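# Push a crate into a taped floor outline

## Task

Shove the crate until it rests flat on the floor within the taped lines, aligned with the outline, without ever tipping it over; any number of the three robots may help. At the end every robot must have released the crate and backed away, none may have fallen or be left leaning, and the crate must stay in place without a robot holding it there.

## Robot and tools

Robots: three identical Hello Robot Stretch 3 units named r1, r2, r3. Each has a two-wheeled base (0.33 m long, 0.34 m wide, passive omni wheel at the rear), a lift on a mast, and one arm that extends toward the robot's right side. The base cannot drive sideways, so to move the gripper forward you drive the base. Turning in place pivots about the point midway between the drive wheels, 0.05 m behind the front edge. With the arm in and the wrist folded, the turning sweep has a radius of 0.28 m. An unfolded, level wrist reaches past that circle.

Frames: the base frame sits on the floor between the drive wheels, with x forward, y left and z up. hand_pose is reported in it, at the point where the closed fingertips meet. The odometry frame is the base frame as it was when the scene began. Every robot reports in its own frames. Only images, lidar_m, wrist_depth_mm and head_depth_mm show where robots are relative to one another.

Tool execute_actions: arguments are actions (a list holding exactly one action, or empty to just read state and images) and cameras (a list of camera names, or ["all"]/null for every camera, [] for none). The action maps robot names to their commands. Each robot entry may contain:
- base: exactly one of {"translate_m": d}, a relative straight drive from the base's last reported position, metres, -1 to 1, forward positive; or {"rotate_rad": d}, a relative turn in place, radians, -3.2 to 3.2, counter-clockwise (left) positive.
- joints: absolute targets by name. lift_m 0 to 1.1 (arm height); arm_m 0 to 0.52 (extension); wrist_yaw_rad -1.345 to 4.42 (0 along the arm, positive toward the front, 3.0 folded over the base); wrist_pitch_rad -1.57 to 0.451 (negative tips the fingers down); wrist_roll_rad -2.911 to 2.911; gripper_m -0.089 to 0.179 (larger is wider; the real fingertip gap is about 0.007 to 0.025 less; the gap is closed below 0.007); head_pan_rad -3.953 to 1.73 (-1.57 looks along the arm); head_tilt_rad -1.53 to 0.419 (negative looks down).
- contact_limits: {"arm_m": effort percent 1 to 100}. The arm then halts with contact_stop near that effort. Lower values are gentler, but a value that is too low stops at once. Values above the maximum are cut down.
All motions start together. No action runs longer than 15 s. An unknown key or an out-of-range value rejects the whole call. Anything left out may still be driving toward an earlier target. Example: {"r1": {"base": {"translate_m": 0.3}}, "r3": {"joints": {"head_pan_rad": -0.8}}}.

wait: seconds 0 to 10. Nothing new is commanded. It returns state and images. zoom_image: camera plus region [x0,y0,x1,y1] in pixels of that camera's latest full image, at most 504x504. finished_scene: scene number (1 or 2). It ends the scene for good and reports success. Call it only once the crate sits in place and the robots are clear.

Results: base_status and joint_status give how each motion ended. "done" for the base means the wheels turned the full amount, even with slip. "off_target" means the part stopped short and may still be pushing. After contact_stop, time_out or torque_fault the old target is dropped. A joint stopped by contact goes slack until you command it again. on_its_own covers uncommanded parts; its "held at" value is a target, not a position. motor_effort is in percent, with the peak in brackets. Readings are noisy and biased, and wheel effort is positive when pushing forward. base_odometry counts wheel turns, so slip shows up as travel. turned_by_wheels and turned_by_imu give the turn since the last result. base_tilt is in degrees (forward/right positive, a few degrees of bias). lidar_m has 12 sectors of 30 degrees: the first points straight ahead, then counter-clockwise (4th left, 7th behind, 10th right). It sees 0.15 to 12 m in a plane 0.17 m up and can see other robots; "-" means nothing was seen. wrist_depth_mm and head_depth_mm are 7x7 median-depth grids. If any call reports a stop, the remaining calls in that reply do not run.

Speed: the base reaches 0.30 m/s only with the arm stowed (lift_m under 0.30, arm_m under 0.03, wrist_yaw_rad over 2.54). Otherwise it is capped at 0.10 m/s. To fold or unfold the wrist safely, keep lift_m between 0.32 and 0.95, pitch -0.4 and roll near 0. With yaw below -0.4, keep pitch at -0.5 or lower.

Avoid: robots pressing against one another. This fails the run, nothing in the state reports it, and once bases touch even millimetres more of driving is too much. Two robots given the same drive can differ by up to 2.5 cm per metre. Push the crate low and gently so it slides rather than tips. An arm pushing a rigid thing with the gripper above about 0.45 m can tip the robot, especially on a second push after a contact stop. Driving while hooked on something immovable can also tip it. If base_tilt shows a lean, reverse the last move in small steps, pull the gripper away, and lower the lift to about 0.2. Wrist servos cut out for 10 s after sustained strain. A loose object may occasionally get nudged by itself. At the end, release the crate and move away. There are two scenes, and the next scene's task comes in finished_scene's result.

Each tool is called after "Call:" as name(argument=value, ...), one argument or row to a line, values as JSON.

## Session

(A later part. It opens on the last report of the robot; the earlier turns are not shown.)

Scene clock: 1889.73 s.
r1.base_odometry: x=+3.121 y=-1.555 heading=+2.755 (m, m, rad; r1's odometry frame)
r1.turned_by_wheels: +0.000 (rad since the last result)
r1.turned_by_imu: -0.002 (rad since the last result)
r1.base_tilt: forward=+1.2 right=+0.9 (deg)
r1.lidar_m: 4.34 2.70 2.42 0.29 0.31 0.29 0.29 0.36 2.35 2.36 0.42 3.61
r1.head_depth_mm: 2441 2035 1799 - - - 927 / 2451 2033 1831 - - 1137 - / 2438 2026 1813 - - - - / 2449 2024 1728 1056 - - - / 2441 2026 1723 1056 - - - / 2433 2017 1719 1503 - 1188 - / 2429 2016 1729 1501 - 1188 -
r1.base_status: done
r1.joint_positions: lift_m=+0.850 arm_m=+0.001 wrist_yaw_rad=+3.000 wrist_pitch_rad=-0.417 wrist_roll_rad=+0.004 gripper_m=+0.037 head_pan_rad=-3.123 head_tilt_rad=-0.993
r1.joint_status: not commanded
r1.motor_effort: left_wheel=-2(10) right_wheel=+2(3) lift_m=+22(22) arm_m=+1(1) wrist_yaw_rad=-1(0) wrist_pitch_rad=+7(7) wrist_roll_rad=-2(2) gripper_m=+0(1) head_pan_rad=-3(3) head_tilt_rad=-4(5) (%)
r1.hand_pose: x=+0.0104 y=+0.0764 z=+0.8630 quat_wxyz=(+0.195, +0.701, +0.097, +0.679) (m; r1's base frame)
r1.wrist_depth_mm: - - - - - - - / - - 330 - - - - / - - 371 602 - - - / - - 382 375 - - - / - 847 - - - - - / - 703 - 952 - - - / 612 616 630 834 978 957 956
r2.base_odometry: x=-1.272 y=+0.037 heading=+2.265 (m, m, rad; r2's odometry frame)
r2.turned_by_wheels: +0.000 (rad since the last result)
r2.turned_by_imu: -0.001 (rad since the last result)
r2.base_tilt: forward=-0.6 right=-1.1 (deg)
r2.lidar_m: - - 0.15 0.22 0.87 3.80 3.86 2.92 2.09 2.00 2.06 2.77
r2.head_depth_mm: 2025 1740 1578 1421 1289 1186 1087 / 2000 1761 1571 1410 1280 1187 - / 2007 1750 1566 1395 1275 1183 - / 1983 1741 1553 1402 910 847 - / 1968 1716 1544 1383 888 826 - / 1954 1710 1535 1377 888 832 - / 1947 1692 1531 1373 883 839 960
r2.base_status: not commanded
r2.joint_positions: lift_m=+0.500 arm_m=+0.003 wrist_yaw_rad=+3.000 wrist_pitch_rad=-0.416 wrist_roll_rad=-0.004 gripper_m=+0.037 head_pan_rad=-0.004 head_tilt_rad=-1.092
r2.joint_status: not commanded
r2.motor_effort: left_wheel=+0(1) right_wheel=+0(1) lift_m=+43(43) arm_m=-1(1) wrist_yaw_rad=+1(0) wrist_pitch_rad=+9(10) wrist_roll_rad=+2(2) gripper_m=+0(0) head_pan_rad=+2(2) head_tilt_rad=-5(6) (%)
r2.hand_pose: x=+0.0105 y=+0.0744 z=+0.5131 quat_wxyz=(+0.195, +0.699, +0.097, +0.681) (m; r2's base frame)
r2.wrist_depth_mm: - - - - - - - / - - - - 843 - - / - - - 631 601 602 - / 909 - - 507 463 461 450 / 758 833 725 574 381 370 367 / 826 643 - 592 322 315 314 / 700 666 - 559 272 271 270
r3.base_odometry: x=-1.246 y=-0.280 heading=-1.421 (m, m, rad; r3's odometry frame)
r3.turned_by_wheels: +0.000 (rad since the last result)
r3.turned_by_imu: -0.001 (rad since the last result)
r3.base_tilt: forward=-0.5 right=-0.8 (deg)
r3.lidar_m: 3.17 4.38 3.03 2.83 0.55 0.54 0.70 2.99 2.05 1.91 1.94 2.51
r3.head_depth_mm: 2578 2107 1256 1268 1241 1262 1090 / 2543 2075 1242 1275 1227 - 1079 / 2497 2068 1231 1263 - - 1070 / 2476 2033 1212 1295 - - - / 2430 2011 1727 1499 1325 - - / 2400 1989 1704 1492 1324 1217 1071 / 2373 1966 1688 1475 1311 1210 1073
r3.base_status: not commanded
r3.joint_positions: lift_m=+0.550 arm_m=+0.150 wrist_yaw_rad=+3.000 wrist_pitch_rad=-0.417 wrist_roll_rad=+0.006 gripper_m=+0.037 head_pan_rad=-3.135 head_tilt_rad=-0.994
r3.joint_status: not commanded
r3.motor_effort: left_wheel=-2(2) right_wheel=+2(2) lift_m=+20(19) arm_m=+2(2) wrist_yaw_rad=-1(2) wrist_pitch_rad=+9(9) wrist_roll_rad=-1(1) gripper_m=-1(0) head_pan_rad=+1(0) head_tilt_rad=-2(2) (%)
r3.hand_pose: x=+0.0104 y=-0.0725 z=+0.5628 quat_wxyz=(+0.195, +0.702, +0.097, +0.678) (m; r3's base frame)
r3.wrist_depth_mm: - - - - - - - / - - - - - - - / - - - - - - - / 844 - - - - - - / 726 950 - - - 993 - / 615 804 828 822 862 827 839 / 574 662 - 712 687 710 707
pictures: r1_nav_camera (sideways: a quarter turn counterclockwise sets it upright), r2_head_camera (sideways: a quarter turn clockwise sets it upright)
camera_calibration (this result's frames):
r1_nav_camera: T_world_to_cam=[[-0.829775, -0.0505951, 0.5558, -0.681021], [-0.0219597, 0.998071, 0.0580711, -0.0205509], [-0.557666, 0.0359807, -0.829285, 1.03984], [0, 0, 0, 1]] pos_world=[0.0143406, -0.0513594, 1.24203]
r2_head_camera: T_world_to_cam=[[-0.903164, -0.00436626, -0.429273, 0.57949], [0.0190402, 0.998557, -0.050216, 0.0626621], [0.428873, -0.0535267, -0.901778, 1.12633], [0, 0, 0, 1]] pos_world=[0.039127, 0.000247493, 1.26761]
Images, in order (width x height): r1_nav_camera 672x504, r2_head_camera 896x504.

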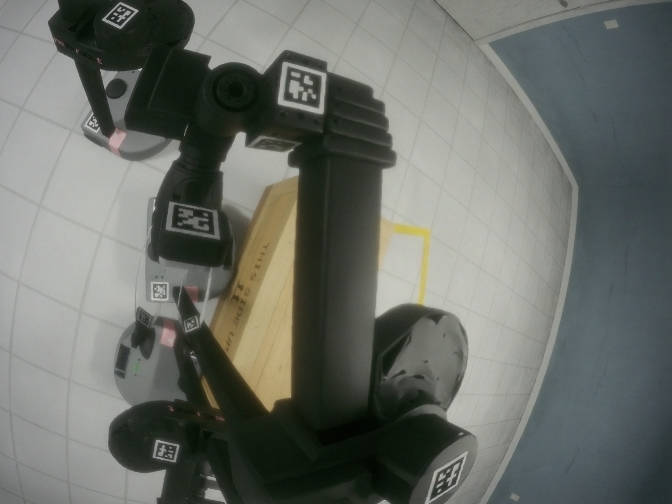

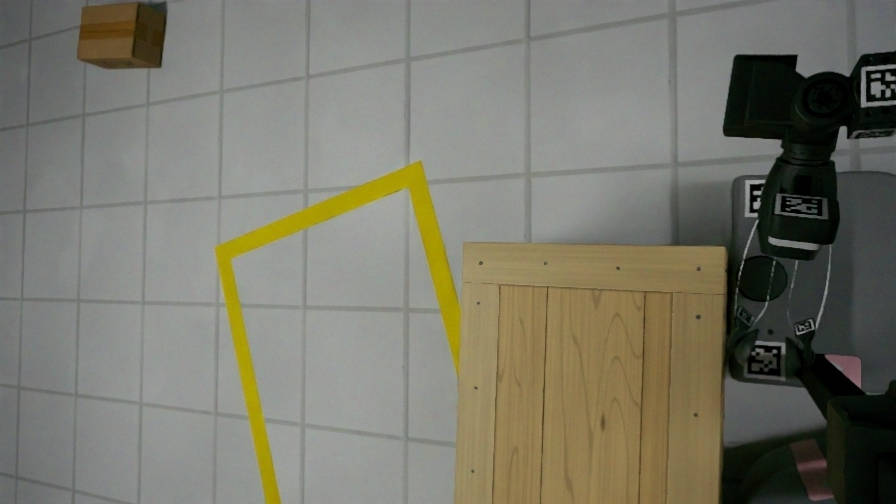

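Call:
execute_actions(
  actions=[
    {"r1":{"base":{"rotate_rad":-0.42}}},
  ],
  cameras=[],
)

Call:
execute_actions(
  actions=[
    {"r3":{"base":{"translate_m":-0.43}}},
  ],
  cameras=["r1_nav_camera","r2_head_camera","r3_head_camera"],
)

Scene clock: 1906.07 s.
r1.base_odometry: x=+3.121 y=-1.555 heading=+2.335 (m, m, rad; r1's odometry frame)
r1.turned_by_wheels: -0.420 (rad since the last result)
r1.turned_by_imu: -0.424 (rad since the last result)
r1.base_tilt: forward=+1.2 right=+0.9 (deg)
r1.lidar_m: 3.61 3.75 2.59 2.42 0.30 0.31 0.29 0.30 0.40 2.35 0.56 0.42
r1.head_depth_mm: 2437 2044 1816 - - - 959 / 2447 2029 1831 - - 1062 - / 2462 2031 1809 - - - - / 2441 2033 1724 1056 - - - / 2459 2021 1721 1053 - - - / 2436 2018 1724 1055 - 1187 - / 2466 2017 1714 1092 - 1184 -
r1.base_status: done
r1.joint_positions: lift_m=+0.850 arm_m=+0.001 wrist_yaw_rad=+3.000 wrist_pitch_rad=-0.417 wrist_roll_rad=+0.004 gripper_m=+0.037 head_pan_rad=-3.123 head_tilt_rad=-0.993
r1.joint_status: not commanded
r1.motor_effort: left_wheel=+3(7) right_wheel=-3(8) lift_m=+23(23) arm_m=+1(1) wrist_yaw_rad=-1(0) wrist_pitch_rad=+6(7) wrist_roll_rad=-2(2) gripper_m=+0(1) head_pan_rad=-3(4) head_tilt_rad=-5(5) (%)
r1.hand_pose: x=+0.0104 y=+0.0764 z=+0.8630 quat_wxyz=(+0.195, +0.701, +0.097, +0.679) (m; r1's base frame)
r1.wrist_depth_mm: 235 - - - - - - / 251 - - - - - - / 281 - - - - - - / - 316 383 - - - - / - 331 - - - - - / - 431 - - - - - / 610 627 593 957 967 999 972
r2.base_odometry: x=-1.272 y=+0.037 heading=+2.265 (m, m, rad; r2's odometry frame)
r2.turned_by_wheels: +0.000 (rad since the last result)
r2.turned_by_imu: -0.001 (rad since the last result)
r2.base_tilt: forward=-0.7 right=-1.3 (deg)
r2.lidar_m: - - 0.15 0.22 0.31 3.79 3.87 2.93 2.10 2.00 2.07 2.76
r2.head_depth_mm: 2023 1755 1568 1416 1295 1180 1093 / 2011 1751 1556 1416 1285 1187 - / 2009 1747 1550 1396 1271 1188 - / 1981 1736 1553 1399 912 847 - / 1973 1732 1541 1393 890 822 - / 1960 1702 1526 1386 882 832 - / 1949 1722 1513 1380 878 838 951
r2.base_status: not commanded
r2.joint_positions: lift_m=+0.500 arm_m=+0.003 wrist_yaw_rad=+3.000 wrist_pitch_rad=-0.416 wrist_roll_rad=-0.004 gripper_m=+0.037 head_pan_rad=-0.004 head_tilt_rad=-1.092
r2.joint_status: not commanded
r2.motor_effort: left_wheel=+0(0) right_wheel=-1(1) lift_m=+43(43) arm_m=-1(1) wrist_yaw_rad=+1(1) wrist_pitch_rad=+9(10) wrist_roll_rad=+2(2) gripper_m=+0(0) head_pan_rad=+2(2) head_tilt_rad=-6(5) (%)
r2.hand_pose: x=+0.0105 y=+0.0744 z=+0.5131 quat_wxyz=(+0.195, +0.699, +0.097, +0.681) (m; r2's base frame)
r2.wrist_depth_mm: - - - - - - - / 255 - - - 857 - - / 276 - - 641 614 593 - / 725 - - 521 463 455 453 / 775 335 - 573 376 375 378 / 815 378 - 612 328 316 315 / 688 491 - 528 270 272 269
r3.base_odometry: x=-1.246 y=-0.280 heading=-1.421 (m, m, rad; r3's odometry frame)
r3.turned_by_wheels: +0.000 (rad since the last result)
r3.turned_by_imu: -0.001 (rad since the last result)
r3.base_tilt: forward=-0.7 right=-0.8 (deg)
r3.lidar_m: 3.17 4.39 3.02 2.84 0.55 0.54 0.70 2.98 2.04 1.92 1.95 2.52
r3.head_depth_mm: 2587 2105 1246 1283 1196 1263 1092 / 2573 2083 1242 1269 1228 - 1080 / 2507 2057 1234 1285 - - 1069 / 2484 2041 1222 1292 - - - / 2423 2013 1716 1505 1332 - - / 2425 1993 1709 1486 1320 1227 1066 / 2393 1979 1691 1469 1309 1209 1072
r3.base_status: not commanded
r3.joint_positions: lift_m=+0.550 arm_m=+0.150 wrist_yaw_rad=+3.000 wrist_pitch_rad=-0.417 wrist_roll_rad=+0.006 gripper_m=+0.037 head_pan_rad=-3.135 head_tilt_rad=-0.994
r3.joint_status: not commanded
r3.motor_effort: left_wheel=-2(1) right_wheel=+3(2) lift_m=+19(19) arm_m=+2(2) wrist_yaw_rad=-1(1) wrist_pitch_rad=+9(9) wrist_roll_rad=-1(1) gripper_m=-1(0) head_pan_rad=-2(2) head_tilt_rad=-2(2) (%)
r3.hand_pose: x=+0.0104 y=-0.0725 z=+0.5628 quat_wxyz=(+0.195, +0.702, +0.097, +0.678) (m; r3's base frame)
r3.wrist_depth_mm: - - - - - - - / - - - - - - - / - - - - - - - / 866 - - - - - - / 743 890 - - 983 - - / 610 773 804 816 832 820 844 / 578 700 - 699 694 704 701
pictures: none
No camera images: the call's "cameras" was empty. Leave "cameras" out to get every camera's image.

Scene clock: 1912.40 s.
r1.base_odometry: x=+3.121 y=-1.555 heading=+2.335 (m, m, rad; r1's odometry frame)
r1.turned_by_wheels: +0.000 (rad since the last result)
r1.turned_by_imu: -0.001 (rad since the last result)
r1.base_tilt: forward=+1.2 right=+0.9 (deg)
r1.lidar_m: 3.61 3.76 2.58 2.42 0.30 0.31 0.29 0.30 0.25 0.24 2.39 3.07
r1.head_depth_mm: 2438 2037 1797 - - - 961 / 2473 2031 1824 - - 1065 - / 2447 2019 1798 - - - - / 2455 2009 1726 1055 - - - / 2452 2027 1726 1056 - - - / 2435 2035 1724 1052 - 1056 - / 2439 2024 1726 1091 - 1041 -
r1.base_status: not commanded
r1.joint_positions: lift_m=+0.850 arm_m=+0.001 wrist_yaw_rad=+3.000 wrist_pitch_rad=-0.417 wrist_roll_rad=+0.004 gripper_m=+0.037 head_pan_rad=-3.123 head_tilt_rad=-0.993
r1.joint_status: not commanded
r1.motor_effort: left_wheel=+3(3) right_wheel=-3(2) lift_m=+22(22) arm_m=+1(1) wrist_yaw_rad=+0(0) wrist_pitch_rad=+7(6) wrist_roll_rad=-2(2) gripper_m=+0(1) head_pan_rad=-3(3) head_tilt_rad=-4(4) (%)
r1.hand_pose: x=+0.0104 y=+0.0764 z=+0.8630 quat_wxyz=(+0.195, +0.701, +0.097, +0.679) (m; r1's base frame)
r1.wrist_depth_mm: 233 - - - - - - / 252 - - - - - - / 281 - - - - - - / - 318 378 - - - - / - 329 - - - - - / - 429 - - - - - / 622 627 590 975 990 970 971
r2.base_odometry: x=-1.272 y=+0.037 heading=+2.265 (m, m, rad; r2's odometry frame)
r2.turned_by_wheels: +0.000 (rad since the last result)
r2.turned_by_imu: -0.002 (rad since the last result)
r2.base_tilt: forward=-0.6 right=-1.1 (deg)
r2.lidar_m: - - 0.15 0.22 0.31 3.79 3.86 2.92 2.10 2.00 2.06 2.77
r2.head_depth_mm: 2029 1748 1565 1421 1281 1183 1090 / 2004 1758 1579 1408 1284 1188 - / 1981 1754 1573 1409 1275 1182 - / 1970 1737 1550 1399 918 845 - / 1973 1729 1549 1388 889 827 - / 1944 1721 1540 1382 882 833 - / 1915 1722 1525 1376 877 838 954
r2.base_status: not commanded
r2.joint_positions: lift_m=+0.500 arm_m=+0.003 wrist_yaw_rad=+3.000 wrist_pitch_rad=-0.416 wrist_roll_rad=-0.004 gripper_m=+0.037 head_pan_rad=-0.004 head_tilt_rad=-1.092
r2.joint_status: not commanded
r2.motor_effort: left_wheel=+1(1) right_wheel=-1(1) lift_m=+43(44) arm_m=-1(1) wrist_yaw_rad=+1(0) wrist_pitch_rad=+9(10) wrist_roll_rad=+2(2) gripper_m=+0(0) head_pan_rad=+1(1) head_tilt_rad=-6(5) (%)
r2.hand_pose: x=+0.0105 y=+0.0744 z=+0.5131 quat_wxyz=(+0.195, +0.699, +0.097, +0.681) (m; r2's base frame)
r2.wrist_depth_mm: - - - - - - - / 254 - - - 844 - - / 276 - - 638 584 605 - / - - 854 512 472 449 454 / 947 334 793 587 379 368 367 / 795 375 - 630 329 316 317 / 702 492 - 531 272 272 271
r3.base_odometry: x=-1.310 y=+0.144 heading=-1.421 (m, m, rad; r3's odometry frame)
r3.turned_by_wheels: +0.000 (rad since the last result)
r3.turned_by_imu: +0.003 (rad since the last result)
r3.base_tilt: forward=-0.6 right=-0.8 (deg)
r3.lidar_m: 3.61 4.33 2.97 0.36 0.41 0.29 0.28 3.03 2.06 1.95 1.99 2.58
r3.head_depth_mm: 2595 2091 1782 1088 970 1136 968 / 2542 2080 1767 1079 983 - 957 / 2533 2068 1754 1072 - - 1052 / 2462 2027 1728 1059 - - - / 2445 2012 1724 1475 1306 - - / 2406 1990 1704 1495 1316 1222 1068 / 2368 1977 1682 1469 1309 1206 1072
r3.base_status: translate_m off_target (by the wheels' count: -0.4296 of -0.4300)
r3.joint_positions: lift_m=+0.550 arm_m=+0.150 wrist_yaw_rad=+3.000 wrist_pitch_rad=-0.417 wrist_roll_rad=+0.006 gripper_m=+0.037 head_pan_rad=-3.135 head_tilt_rad=-0.994
r3.joint_status: not commanded
r3.on_its_own: left_wheel is at rest, and its effort (-41) is outside its rest range (-18 to +18); right_wheel is at rest, and its effort (-38) is outside its rest range (-18 to +18)
r3.motor_effort: left_wheel=-41(59) right_wheel=-38(57) lift_m=+19(19) arm_m=+2(2) wrist_yaw_rad=-1(2) wrist_pitch_rad=+9(9) wrist_roll_rad=-1(1) gripper_m=+0(0) head_pan_rad=+0(1) head_tilt_rad=-2(1) (%)
r3.hand_pose: x=+0.0103 y=-0.0725 z=+0.5628 quat_wxyz=(+0.195, +0.702, +0.097, +0.678) (m; r3's base frame)
r3.wrist_depth_mm: - - - - - - - / - - - - - - - / 696 791 - - - - - / 528 722 947 - - - - / 446 679 777 984 986 986 - / 392 618 658 817 829 819 812 / 392 576 - 699 687 718 713
pictures: r1_nav_camera (sideways: a quarter turn counterclockwise sets it upright), r2_head_camera (sideways: a quarter turn clockwise sets it upright), r3_head_camera (sideways: a quarter turn clockwise sets it upright)
camera_calibration (this result's frames):
r1_nav_camera: T_world_to_cam=[[-0.829792, -0.0503136, 0.5558, -0.681021], [-0.0216211, 0.998078, 0.0580711, -0.020553], [-0.557654, 0.0361699, -0.829285, 1.03984], [0, 0, 0, 1]] pos_world=[0.0143231, -0.0513622, 1.24203]
r2_head_camera: T_world_to_cam=[[-0.903164, -0.00436644, -0.429273, 0.57949], [0.01904, 0.998557, -0.050216, 0.0626621], [0.428873, -0.0535266, -0.901778, 1.12633], [0, 0, 0, 1]] pos_world=[0.039127, 0.0002475, 1.26761]
r3_head_camera: T_world_to_cam=[[0.838705, 0.0471791, -0.542538, 0.713911], [0.0158067, -0.99793, -0.0623445, 0.0770436], [-0.544356, 0.0437129, -0.837715, 1.05273], [0, 0, 0, 1]] pos_world=[-0.0269178, -0.00281548, 1.27402]
Images, in order (width x height): r1_nav_camera 672x504, r2_head_camera 896x504, r3_head_camera 896x504.

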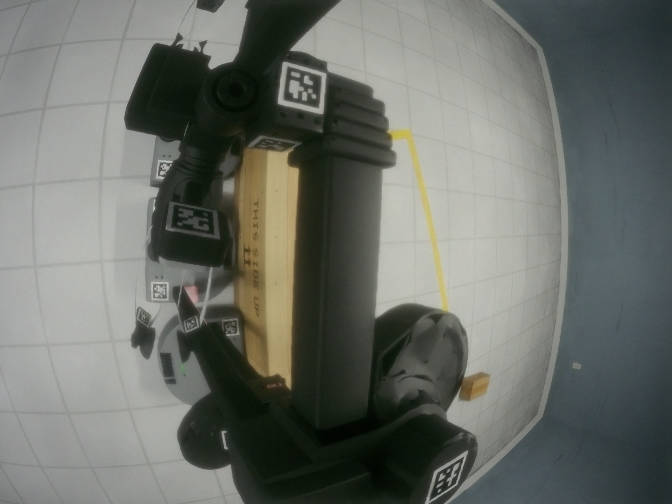

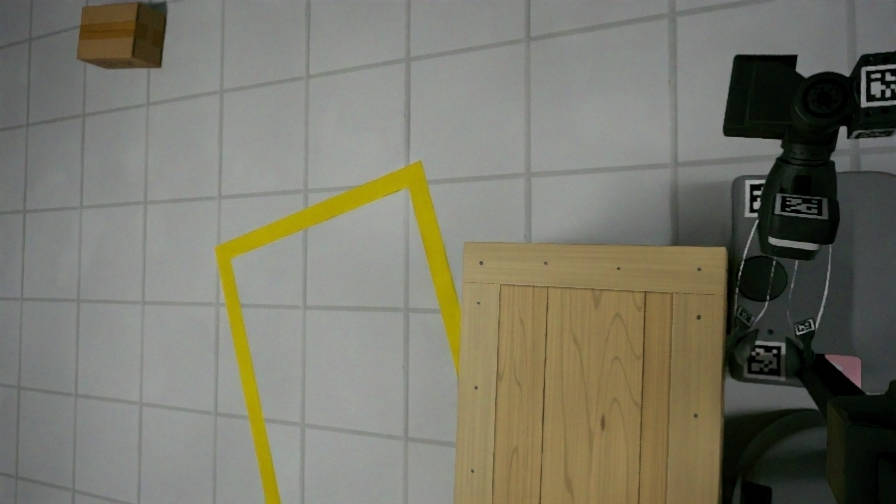

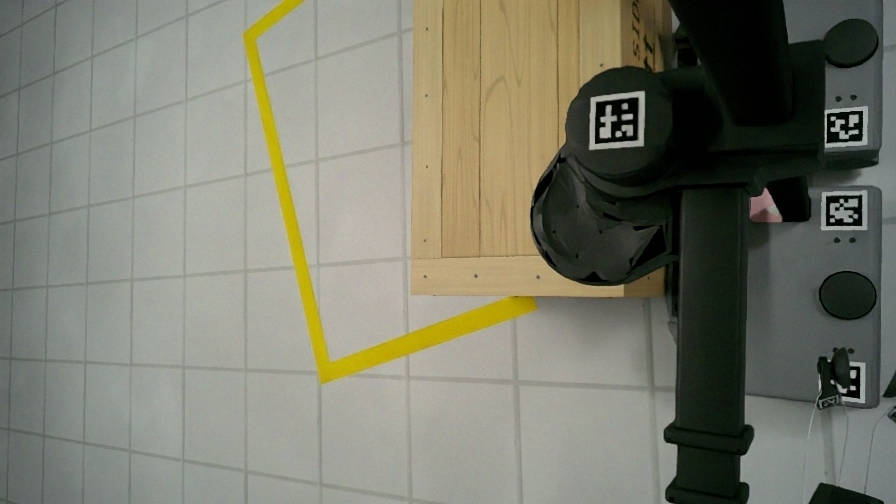

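Call:
execute_actions(
  actions=[
    {"r1":{"base":{"translate_m":-0.26}},"r2":{"base":{"translate_m":0.25}},"r3":{"base":{"translate_m":-0.245}}},
  ],
  cameras=["r1_nav_camera","r2_head_camera","r3_head_camera"],
)

Scene clock: 1924.37 s.
r1.base_odometry: x=+3.300 y=-1.742 heading=+2.334 (m, m, rad; r1's odometry frame)
r1.turned_by_wheels: +0.000 (rad since the last result)
r1.turned_by_imu: +0.029 (rad since the last result)
r1.base_tilt: forward=+1.2 right=+0.9 (deg)
r1.lidar_m: 3.85 3.62 2.54 2.40 0.29 0.29 0.28 0.29 0.25 0.24 2.43 3.19
r1.head_depth_mm: 2462 2041 1814 - - - 951 / 2434 2030 1828 - - 1047 - / 2456 2042 1795 - - - - / 2446 2011 1723 1056 - - - / 2458 2022 1726 1058 - - - / 2436 2024 1724 1053 - 1064 - / 2461 2023 1729 1094 - 1039 -
r1.base_status: translate_m off_target (by the wheels' count: -0.2596 of -0.2600)
r1.joint_positions: lift_m=+0.850 arm_m=+0.001 wrist_yaw_rad=+3.000 wrist_pitch_rad=-0.416 wrist_roll_rad=+0.004 gripper_m=+0.037 head_pan_rad=-3.124 head_tilt_rad=-0.993
r1.joint_status: not commanded
r1.on_its_own: left_wheel is at rest, and its effort (-77) is outside its rest range (-18 to +18); right_wheel is at rest, and its effort (-50) is outside its rest range (-18 to +18)
r1.motor_effort: left_wheel=-77(100) right_wheel=-50(82) lift_m=+22(22) arm_m=+1(1) wrist_yaw_rad=-1(0) wrist_pitch_rad=+7(6) wrist_roll_rad=-2(2) gripper_m=+0(1) head_pan_rad=-3(3) head_tilt_rad=-4(4) (%)
r1.hand_pose: x=+0.0104 y=+0.0764 z=+0.8630 quat_wxyz=(+0.195, +0.701, +0.097, +0.679) (m; r1's base frame)
r1.wrist_depth_mm: 222 - - - - - - / 246 - - - - - - / - - - - - - - / - 305 352 - - - - / - 326 - - - - - / - 422 - - - - - / 609 606 783 944 982 979 987
r2.base_odometry: x=-1.432 y=+0.229 heading=+2.266 (m, m, rad; r2's odometry frame)
r2.turned_by_wheels: +0.000 (rad since the last result)
r2.turned_by_imu: +0.000 (rad since the last result)
r2.base_tilt: forward=-0.6 right=-1.2 (deg)
r2.lidar_m: - - 0.15 0.20 0.65 3.81 4.07 2.90 2.09 2.00 2.06 2.76
r2.head_depth_mm: 2023 1702 1571 1416 1292 1183 1088 / 2009 1757 1565 1413 1288 1192 - / 1999 1753 1567 1399 1285 1183 - / 1976 1733 1555 1405 912 848 - / 1977 1737 1542 1397 886 827 - / 1967 1718 1543 1386 886 833 - / 1945 1719 1526 1374 881 827 946
r2.base_status: translate_m off_target (by the wheels' count: +0.2498 of +0.2500)
r2.joint_positions: lift_m=+0.500 arm_m=+0.003 wrist_yaw_rad=+3.000 wrist_pitch_rad=-0.416 wrist_roll_rad=-0.004 gripper_m=+0.037 head_pan_rad=-0.004 head_tilt_rad=-1.092
r2.joint_status: not commanded
r2.on_its_own: left_wheel is at rest, and its effort (+26) is outside its rest range (-18 to +18)
r2.motor_effort: left_wheel=+26(60) right_wheel=+14(43) lift_m=+43(43) arm_m=-1(1) wrist_yaw_rad=+0(1) wrist_pitch_rad=+10(10) wrist_roll_rad=+2(2) gripper_m=+0(0) head_pan_rad=+1(1) head_tilt_rad=-5(6) (%)
r2.hand_pose: x=+0.0105 y=+0.0743 z=+0.5130 quat_wxyz=(+0.195, +0.699, +0.097, +0.681) (m; r2's base frame)
r2.wrist_depth_mm: - - - - - - - / 247 - - - 865 - - / 269 - - 630 590 594 - / - - 883 510 463 453 451 / 959 323 770 530 376 377 367 / 812 364 - 591 323 313 312 / 695 503 - 518 267 274 273
r3.base_odometry: x=-1.347 y=+0.386 heading=-1.421 (m, m, rad; r3's odometry frame)
r3.turned_by_wheels: +0.000 (rad since the last result)
r3.turned_by_imu: +0.020 (rad since the last result)
r3.base_tilt: forward=-0.5 right=-0.8 (deg)
r3.lidar_m: 3.80 4.20 2.94 0.36 0.40 0.29 0.28 2.99 2.06 1.96 2.01 2.65
r3.head_depth_mm: 2583 2135 1781 1083 959 1134 978 / 2547 2082 1765 1076 985 - 951 / 2506 2059 1760 1069 - - 1056 / 2503 2042 1732 1060 - - - / 2437 2009 1718 1505 1312 - - / 2401 1996 1704 1489 1327 1218 1063 / 2389 1969 1695 1471 1309 1212 1071
r3.base_status: translate_m off_target (by the wheels' count: -0.2448 of -0.2450)
r3.joint_positions: lift_m=+0.550 arm_m=+0.150 wrist_yaw_rad=+3.000 wrist_pitch_rad=-0.417 wrist_roll_rad=+0.006 gripper_m=+0.037 head_pan_rad=-3.135 head_tilt_rad=-0.994
r3.joint_status: not commanded
r3.on_its_own: left_wheel is at rest, and its effort (-19) is outside its rest range (-18 to +18); right_wheel is at rest, and its effort (-20) is outside its rest range (-18 to +18)
r3.motor_effort: left_wheel=-19(56) right_wheel=-20(59) lift_m=+20(19) arm_m=+2(2) wrist_yaw_rad=-1(1) wrist_pitch_rad=+9(9) wrist_roll_rad=-1(1) gripper_m=+0(0) head_pan_rad=-2(1) head_tilt_rad=-2(2) (%)
r3.hand_pose: x=+0.0104 y=-0.0725 z=+0.5628 quat_wxyz=(+0.195, +0.702, +0.097, +0.678) (m; r3's base frame)
r3.wrist_depth_mm: - - - - - - - / - - - - - - - / 700 806 - - - - - / 526 690 901 - - - - / 436 659 774 984 992 980 - / 392 628 648 798 858 835 819 / 392 560 - 711 689 702 705
pictures: r1_nav_camera (sideways: a quarter turn counterclockwise sets it upright), r2_head_camera (sideways: a quarter turn clockwise sets it upright), r3_head_camera (sideways: a quarter turn clockwise sets it upright)
camera_calibration (this result's frames):
r1_nav_camera: T_world_to_cam=[[-0.829844, -0.0497223, 0.555775, -0.680988], [-0.0209113, 0.998093, 0.058071, -0.0205572], [-0.557603, 0.0365679, -0.829302, 1.03987], [0, 0, 0, 1]] pos_world=[0.0142883, -0.051368, 1.24203]
r2_head_camera: T_world_to_cam=[[-0.903145, -0.00436709, -0.429314, 0.579542], [0.0190416, 0.998557, -0.0502153, 0.0626612], [0.428913, -0.0535265, -0.901758, 1.12631], [0, 0, 0, 1]] pos_world=[0.0391286, 0.000247514, 1.26761]
r3_head_camera: T_world_to_cam=[[0.838743, 0.0471644, -0.542481, 0.713836], [0.0157932, -0.99793, -0.0623439, 0.0770429], [-0.544298, 0.043723, -0.837752, 1.05278], [0, 0, 0, 1]] pos_world=[-0.026916, -0.00281488, 1.27401]
Images, in order (width x height): r1_nav_camera 672x504, r2_head_camera 896x504, r3_head_camera 896x504.

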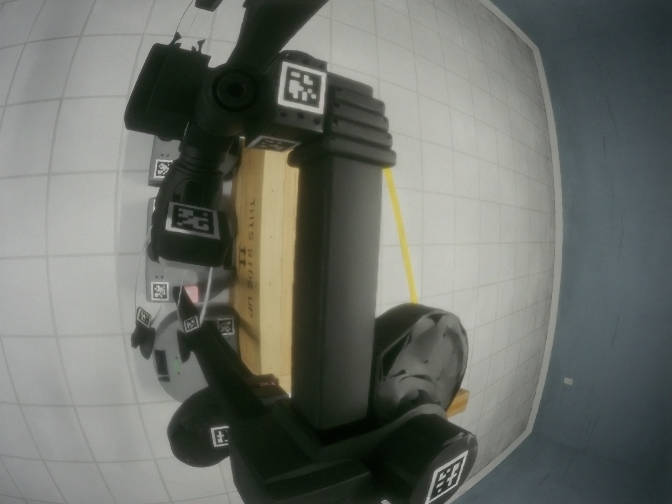

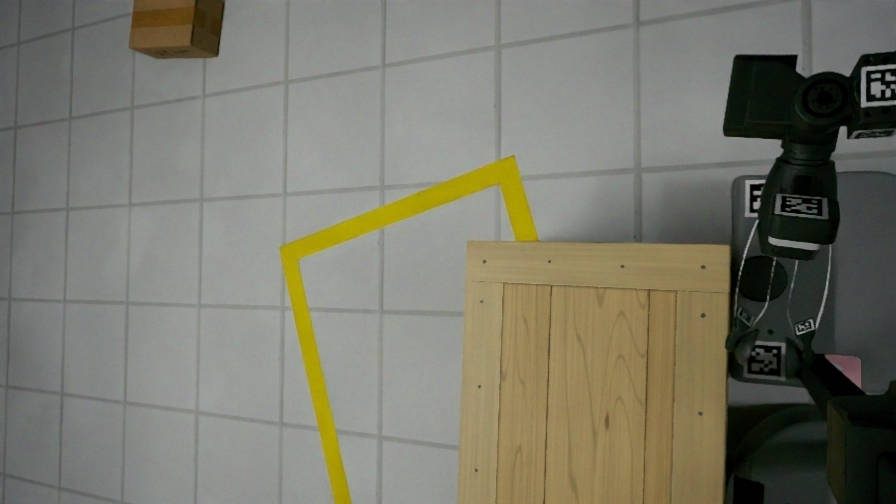

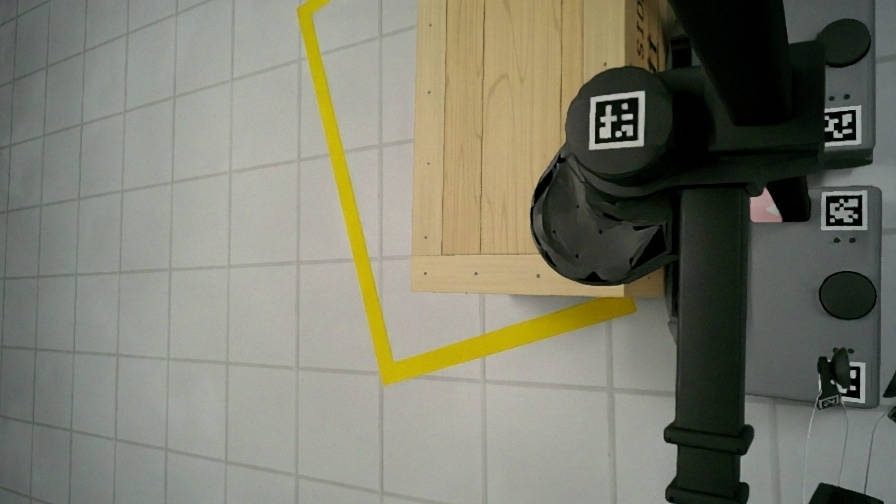

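Call:
execute_actions(
  actions=[
    {"r1":{"base":{"translate_m":-0.16}},"r2":{"base":{"translate_m":0.17}},"r3":{"base":{"translate_m":-0.13}}},
  ],
  cameras=["r1_nav_camera","r2_head_camera","r3_head_camera"],
)

Scene clock: 1960.33 s.
r1.base_odometry: x=+3.411 y=-1.857 heading=+2.334 (m, m, rad; r1's odometry frame)
r1.turned_by_wheels: -0.001 (rad since the last result)
r1.turned_by_imu: +0.000 (rad since the last result)
r1.base_tilt: forward=+1.2 right=+0.9 (deg)
r1.lidar_m: 3.98 3.61 2.52 2.39 0.29 0.29 0.28 0.28 0.38 0.24 2.44 3.23
r1.head_depth_mm: 2464 2038 1803 - - - 954 / 2438 2020 1821 - - 1048 - / 2440 2025 1799 - - - - / 2471 2024 1728 1052 - - - / 2441 2025 1726 1055 - - - / 2417 2026 1711 1055 - 1068 - / 2440 2023 1722 1074 - 1039 -
r1.base_status: translate_m off_target (by the wheels' count: -0.1596 of -0.1600)
r1.joint_positions: lift_m=+0.850 arm_m=+0.001 wrist_yaw_rad=+3.000 wrist_pitch_rad=-0.416 wrist_roll_rad=+0.004 gripper_m=+0.037 head_pan_rad=-3.124 head_tilt_rad=-0.993
r1.joint_status: not commanded
r1.on_its_own: left_wheel is at rest, and its effort (-77) is outside its rest range (-18 to +18); right_wheel is at rest, and its effort (-42) is outside its rest range (-18 to +18)
r1.motor_effort: left_wheel=-77(100) right_wheel=-42(79) lift_m=+23(22) arm_m=+1(1) wrist_yaw_rad=+0(1) wrist_pitch_rad=+7(7) wrist_roll_rad=-2(2) gripper_m=+0(0) head_pan_rad=-3(3) head_tilt_rad=-4(5) (%)
r1.hand_pose: x=+0.0104 y=+0.0764 z=+0.8630 quat_wxyz=(+0.195, +0.701, +0.097, +0.679) (m; r1's base frame)
r1.wrist_depth_mm: 223 - - - - - - / 242 - - - - - - / 271 - - - - - - / - 306 355 - - - - / - 319 - - - - - / - 399 - - - - - / 609 612 559 948 986 959 965
r2.base_odometry: x=-1.541 y=+0.359 heading=+2.266 (m, m, rad; r2's odometry frame)
r2.turned_by_wheels: +0.000 (rad since the last result)
r2.turned_by_imu: +0.033 (rad since the last result)
r2.base_tilt: forward=-0.7 right=-1.2 (deg)
r2.lidar_m: - - 0.15 0.20 0.29 3.94 4.23 2.81 2.06 1.99 2.08 -
r2.head_depth_mm: 2025 1760 1575 1421 1292 1186 1092 / 2008 1767 1556 1408 1281 1189 - / 2010 1746 1563 1410 1279 1185 - / 2009 1735 1546 1394 903 846 - / 1966 1733 1543 1390 887 824 - / 1974 1714 1526 1385 886 833 - / 1942 1716 1527 1368 881 828 949
r2.base_status: translate_m off_target (by the wheels' count: +0.1698 of +0.1700)
r2.joint_positions: lift_m=+0.500 arm_m=+0.003 wrist_yaw_rad=+3.000 wrist_pitch_rad=-0.416 wrist_roll_rad=-0.004 gripper_m=+0.037 head_pan_rad=-0.004 head_tilt_rad=-1.092
r2.joint_status: not commanded
r2.on_its_own: left_wheel is at rest, and its effort (+23) is outside its rest range (-18 to +18); right_wheel is at rest, and its effort (+25) is outside its rest range (-18 to +18)
r2.motor_effort: left_wheel=+23(80) right_wheel=+25(43) lift_m=+43(43) arm_m=-1(1) wrist_yaw_rad=+1(1) wrist_pitch_rad=+10(10) wrist_roll_rad=+2(2) gripper_m=+0(0) head_pan_rad=+2(2) head_tilt_rad=-6(5) (%)
r2.hand_pose: x=+0.0105 y=+0.0743 z=+0.5130 quat_wxyz=(+0.195, +0.699, +0.097, +0.681) (m; r2's base frame)
r2.wrist_depth_mm: - - - - - - - / 245 - - - - - - / 268 - - 649 609 590 - / - - 880 513 449 455 457 / 953 319 792 533 370 375 373 / 817 361 - 593 327 317 313 / 709 509 - 506 266 272 271
r3.base_odometry: x=-1.367 y=+0.515 heading=-1.421 (m, m, rad; r3's odometry frame)
r3.turned_by_wheels: +0.000 (rad since the last result)
r3.turned_by_imu: +0.002 (rad since the last result)
r3.base_tilt: forward=-0.6 right=-0.9 (deg)
r3.lidar_m: 3.93 4.16 2.93 0.36 0.42 0.29 0.28 2.98 2.06 1.95 2.03 2.66
r3.head_depth_mm: 2577 2108 1777 1085 974 1119 988 / 2562 2075 1776 1075 984 - 1007 / 2496 2074 1746 1068 - - 1063 / 2466 2041 1744 1058 - - - / 2455 2022 1728 1478 1312 - - / 2421 2001 1709 1490 1319 1224 1066 / 2378 1981 1686 1475 1309 1214 1070
r3.base_status: done
r3.joint_positions: lift_m=+0.550 arm_m=+0.150 wrist_yaw_rad=+3.000 wrist_pitch_rad=-0.417 wrist_roll_rad=+0.006 gripper_m=+0.037 head_pan_rad=-3.135 head_tilt_rad=-0.994
r3.joint_status: not commanded
r3.motor_effort: left_wheel=-4(38) right_wheel=-2(53) lift_m=+19(19) arm_m=+2(2) wrist_yaw_rad=+0(0) wrist_pitch_rad=+9(9) wrist_roll_rad=-1(1) gripper_m=+0(0) head_pan_rad=-2(1) head_tilt_rad=-2(2) (%)
r3.hand_pose: x=+0.0104 y=-0.0725 z=+0.5628 quat_wxyz=(+0.195, +0.702, +0.097, +0.678) (m; r3's base frame)
r3.wrist_depth_mm: - - - - - - - / - - - - - - - / 686 823 - - - - - / 526 749 963 - - - - / 445 697 785 988 - 990 - / 398 610 652 830 851 823 852 / 394 585 - 709 700 715 718
pictures: r1_nav_camera (sideways: a quarter turn counterclockwise sets it upright), r2_head_camera (sideways: a quarter turn clockwise sets it upright), r3_head_camera (sideways: a quarter turn clockwise sets it upright)
camera_calibration (this result's frames):
r1_nav_camera: T_world_to_cam=[[-0.829844, -0.0497223, 0.555775, -0.680988], [-0.0209113, 0.998093, 0.058071, -0.0205572], [-0.557603, 0.0365679, -0.829302, 1.03987], [0, 0, 0, 1]] pos_world=[0.0142883, -0.051368, 1.24203]
r2_head_camera: T_world_to_cam=[[-0.903168, -0.00436696, -0.429266, 0.57948], [0.019039, 0.998557, -0.0502161, 0.0626623], [0.428866, -0.0535263, -0.901781, 1.12634], [0, 0, 0, 1]] pos_world=[0.0391267, 0.00024752, 1.26761]
r3_head_camera: T_world_to_cam=[[0.838744, 0.047167, -0.542479, 0.713833], [0.0157964, -0.99793, -0.0623438, 0.0770429], [-0.544296, 0.0437213, -0.837753, 1.05278], [0, 0, 0, 1]] pos_world=[-0.0269159, -0.00281498, 1.27401]
Images, in order (width x height): r1_nav_camera 672x504, r2_head_camera 896x504, r3_head_camera 896x504.

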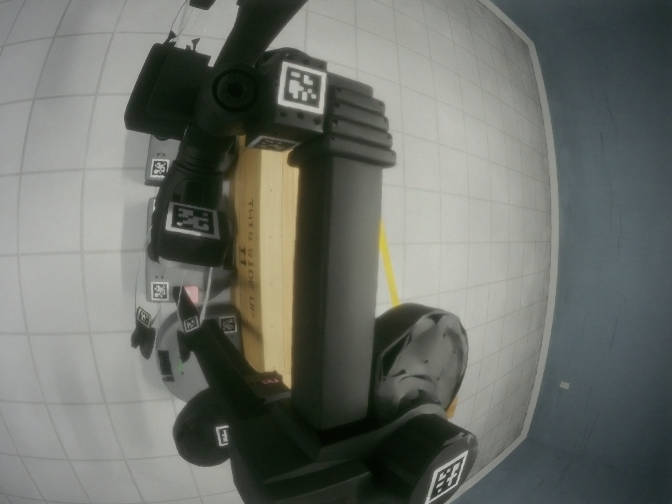

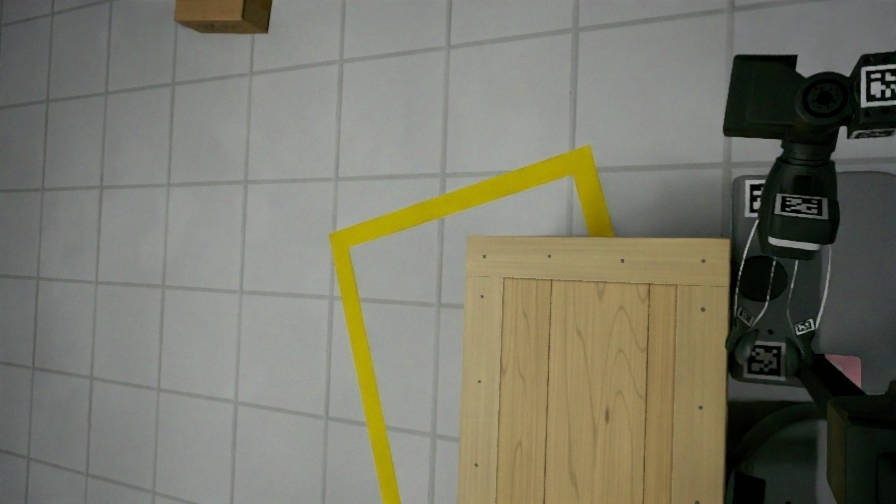

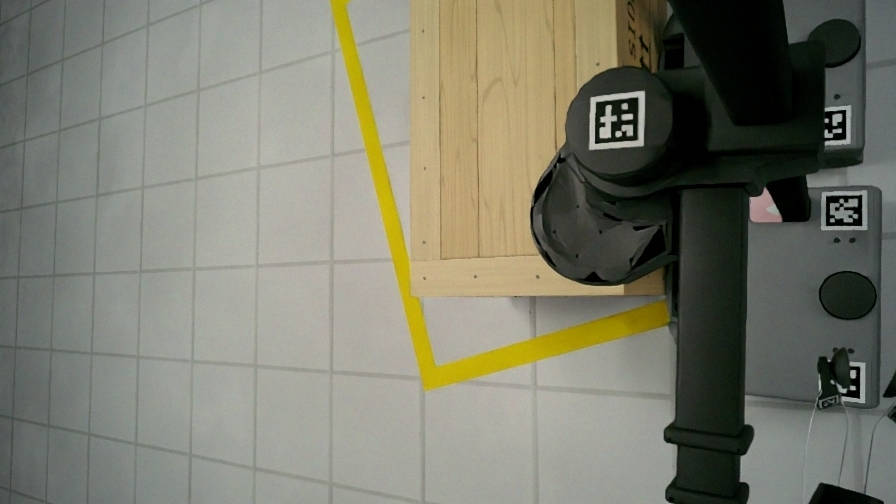

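Call:
execute_actions(
  actions=[
    {"r1":{"base":{"translate_m":-0.1}},"r2":{"base":{"translate_m":0.12}},"r3":{"base":{"translate_m":0.01}}},
  ],
  cameras=["r1_nav_camera","r2_head_camera","r3_head_camera"],
)

Scene clock: 1977.30 s.
r1.base_odometry: x=+3.480 y=-1.929 heading=+2.333 (m, m, rad; r1's odometry frame)
r1.turned_by_wheels: -0.001 (rad since the last result)
r1.turned_by_imu: +0.040 (rad since the last result)
r1.base_tilt: forward=+1.1 right=+0.9 (deg)
r1.lidar_m: 3.98 3.44 2.48 2.38 0.28 0.29 0.28 0.29 0.38 0.26 2.47 3.35
r1.head_depth_mm: 2468 2030 1809 - - - 952 / 2457 2031 1820 - - 1048 - / 2443 2024 1805 - - - - / 2454 2027 1720 1054 - - - / 2454 2024 1728 1054 - - - / 2430 2023 1732 1053 - 1149 - / 2447 2024 1715 1094 - 1039 -
r1.base_status: translate_m off_target (by the wheels' count: -0.0996 of -0.1000)
r1.joint_positions: lift_m=+0.850 arm_m=+0.001 wrist_yaw_rad=+3.000 wrist_pitch_rad=-0.416 wrist_roll_rad=+0.004 gripper_m=+0.037 head_pan_rad=-3.124 head_tilt_rad=-0.993
r1.joint_status: not commanded
r1.on_its_own: left_wheel is at rest, and its effort (-80) is outside its rest range (-18 to +18); right_wheel is at rest, and its effort (-43) is outside its rest range (-18 to +18)
r1.motor_effort: left_wheel=-80(100) right_wheel=-43(69) lift_m=+23(22) arm_m=+1(1) wrist_yaw_rad=-1(1) wrist_pitch_rad=+7(7) wrist_roll_rad=-2(2) gripper_m=+0(0) head_pan_rad=-3(3) head_tilt_rad=-3(4) (%)
r1.hand_pose: x=+0.0104 y=+0.0764 z=+0.8630 quat_wxyz=(+0.195, +0.701, +0.097, +0.679) (m; r1's base frame)
r1.wrist_depth_mm: 217 - - - - - - / 238 - - - - - - / - - - - - - - / - 295 356 - - - - / - 317 - - - - - / - 400 - - - - - / 613 612 534 961 982 981 973
r2.base_odometry: x=-1.618 y=+0.451 heading=+2.267 (m, m, rad; r2's odometry frame)
r2.turned_by_wheels: +0.001 (rad since the last result)
r2.turned_by_imu: +0.011 (rad since the last result)
r2.base_tilt: forward=-0.6 right=-1.1 (deg)
r2.lidar_m: - - 0.15 0.20 0.28 4.01 4.27 2.76 2.06 1.99 2.08 -
r2.head_depth_mm: 2010 1765 1569 1416 1288 1186 1097 / 2002 1765 1580 1410 1290 1187 - / 2002 1752 1568 1398 1270 1184 - / 1982 1741 1546 1391 903 840 - / 1958 1732 1535 1389 892 823 - / 1952 1720 1535 1384 887 831 - / 1945 1708 1524 1371 883 826 954
r2.base_status: translate_m off_target (by the wheels' count: +0.1197 of +0.1200)
r2.joint_positions: lift_m=+0.500 arm_m=+0.003 wrist_yaw_rad=+3.000 wrist_pitch_rad=-0.416 wrist_roll_rad=-0.004 gripper_m=+0.037 head_pan_rad=-0.004 head_tilt_rad=-1.092
r2.joint_status: not commanded
r2.on_its_own: left_wheel is at rest, and its effort (+44) is outside its rest range (-18 to +18); right_wheel is at rest, and its effort (+26) is outside its rest range (-18 to +18)
r2.motor_effort: left_wheel=+44(62) right_wheel=+26(36) lift_m=+43(43) arm_m=-1(1) wrist_yaw_rad=+0(0) wrist_pitch_rad=+10(10) wrist_roll_rad=+2(2) gripper_m=+0(0) head_pan_rad=+2(2) head_tilt_rad=-6(5) (%)
r2.hand_pose: x=+0.0105 y=+0.0743 z=+0.5130 quat_wxyz=(+0.195, +0.699, +0.097, +0.681) (m; r2's base frame)
r2.wrist_depth_mm: - - - - - - - / 238 - - - - - - / 263 - - 636 594 586 - / - - 884 509 460 460 456 / 963 310 774 519 376 374 372 / 822 349 - 598 328 316 315 / 703 493 - 509 268 270 272
r3.base_odometry: x=-1.365 y=+0.505 heading=-1.421 (m, m, rad; r3's odometry frame)
r3.turned_by_wheels: +0.000 (rad since the last result)
r3.turned_by_imu: -0.001 (rad since the last result)
r3.base_tilt: forward=-0.6 right=-0.9 (deg)
r3.lidar_m: 3.93 4.18 2.93 0.37 0.44 0.30 0.29 2.98 2.07 1.95 2.02 2.65
r3.head_depth_mm: 2573 2112 1789 1082 977 1155 988 / 2525 2088 1768 1073 985 - 1006 / 2535 2066 1758 1072 - - 1063 / 2473 2024 1740 1062 - - - / 2450 2021 1724 1476 1305 - - / 2392 1999 1705 1488 1317 1220 1068 / 2372 1972 1697 1481 1312 1210 1073
r3.base_status: done
r3.joint_positions: lift_m=+0.550 arm_m=+0.150 wrist_yaw_rad=+3.000 wrist_pitch_rad=-0.417 wrist_roll_rad=+0.006 gripper_m=+0.037 head_pan_rad=-3.135 head_tilt_rad=-0.994
r3.joint_status: not commanded
r3.motor_effort: left_wheel=+0(3) right_wheel=+1(5) lift_m=+20(19) arm_m=+2(2) wrist_yaw_rad=-1(1) wrist_pitch_rad=+9(8) wrist_roll_rad=-1(1) gripper_m=+0(0) head_pan_rad=-1(1) head_tilt_rad=-2(2) (%)
r3.hand_pose: x=+0.0104 y=-0.0725 z=+0.5628 quat_wxyz=(+0.195, +0.702, +0.097, +0.678) (m; r3's base frame)
r3.wrist_depth_mm: - - - - - - - / - - - - - - - / 703 829 - - - - - / 528 788 907 - - - - / 447 708 759 - 988 993 - / 413 621 643 831 878 812 853 / 404 595 - 695 685 714 708
pictures: r1_nav_camera (sideways: a quarter turn counterclockwise sets it upright), r2_head_camera (sideways: a quarter turn clockwise sets it upright), r3_head_camera (sideways: a quarter turn clockwise sets it upright)
camera_calibration (this result's frames):
r1_nav_camera: T_world_to_cam=[[-0.829844, -0.0497221, 0.555775, -0.680988], [-0.020911, 0.998093, 0.058071, -0.0205572], [-0.557603, 0.036568, -0.829302, 1.03987], [0, 0, 0, 1]] pos_world=[0.0142883, -0.051368, 1.24203]
r2_head_camera: T_world_to_cam=[[-0.903167, -0.00436696, -0.429266, 0.579481], [0.019039, 0.998557, -0.0502161, 0.0626623], [0.428866, -0.0535263, -0.901781, 1.12634], [0, 0, 0, 1]] pos_world=[0.0391268, 0.000247521, 1.26761]
r3_head_camera: T_world_to_cam=[[0.838744, 0.047167, -0.542479, 0.713833], [0.0157964, -0.99793, -0.0623438, 0.0770429], [-0.544296, 0.0437213, -0.837753, 1.05278], [0, 0, 0, 1]] pos_world=[-0.0269159, -0.00281498, 1.27401]
Images, in order (width x height): r1_nav_camera 672x504, r2_head_camera 896x504, r3_head_camera 896x504.

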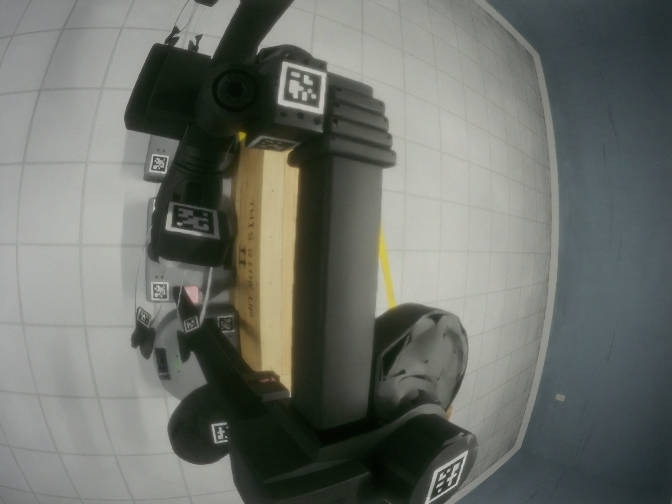

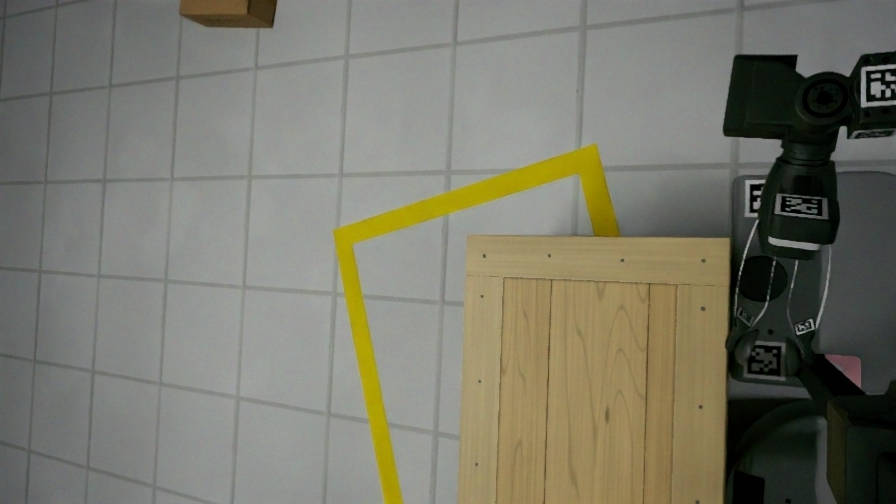

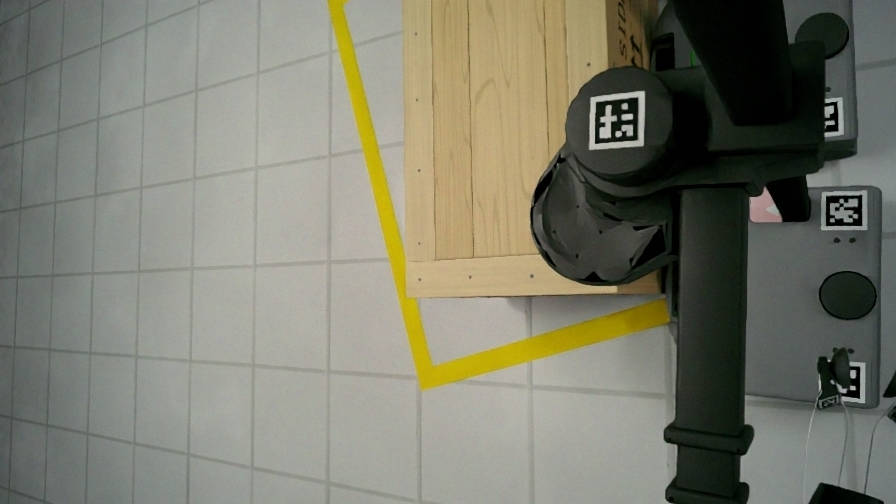

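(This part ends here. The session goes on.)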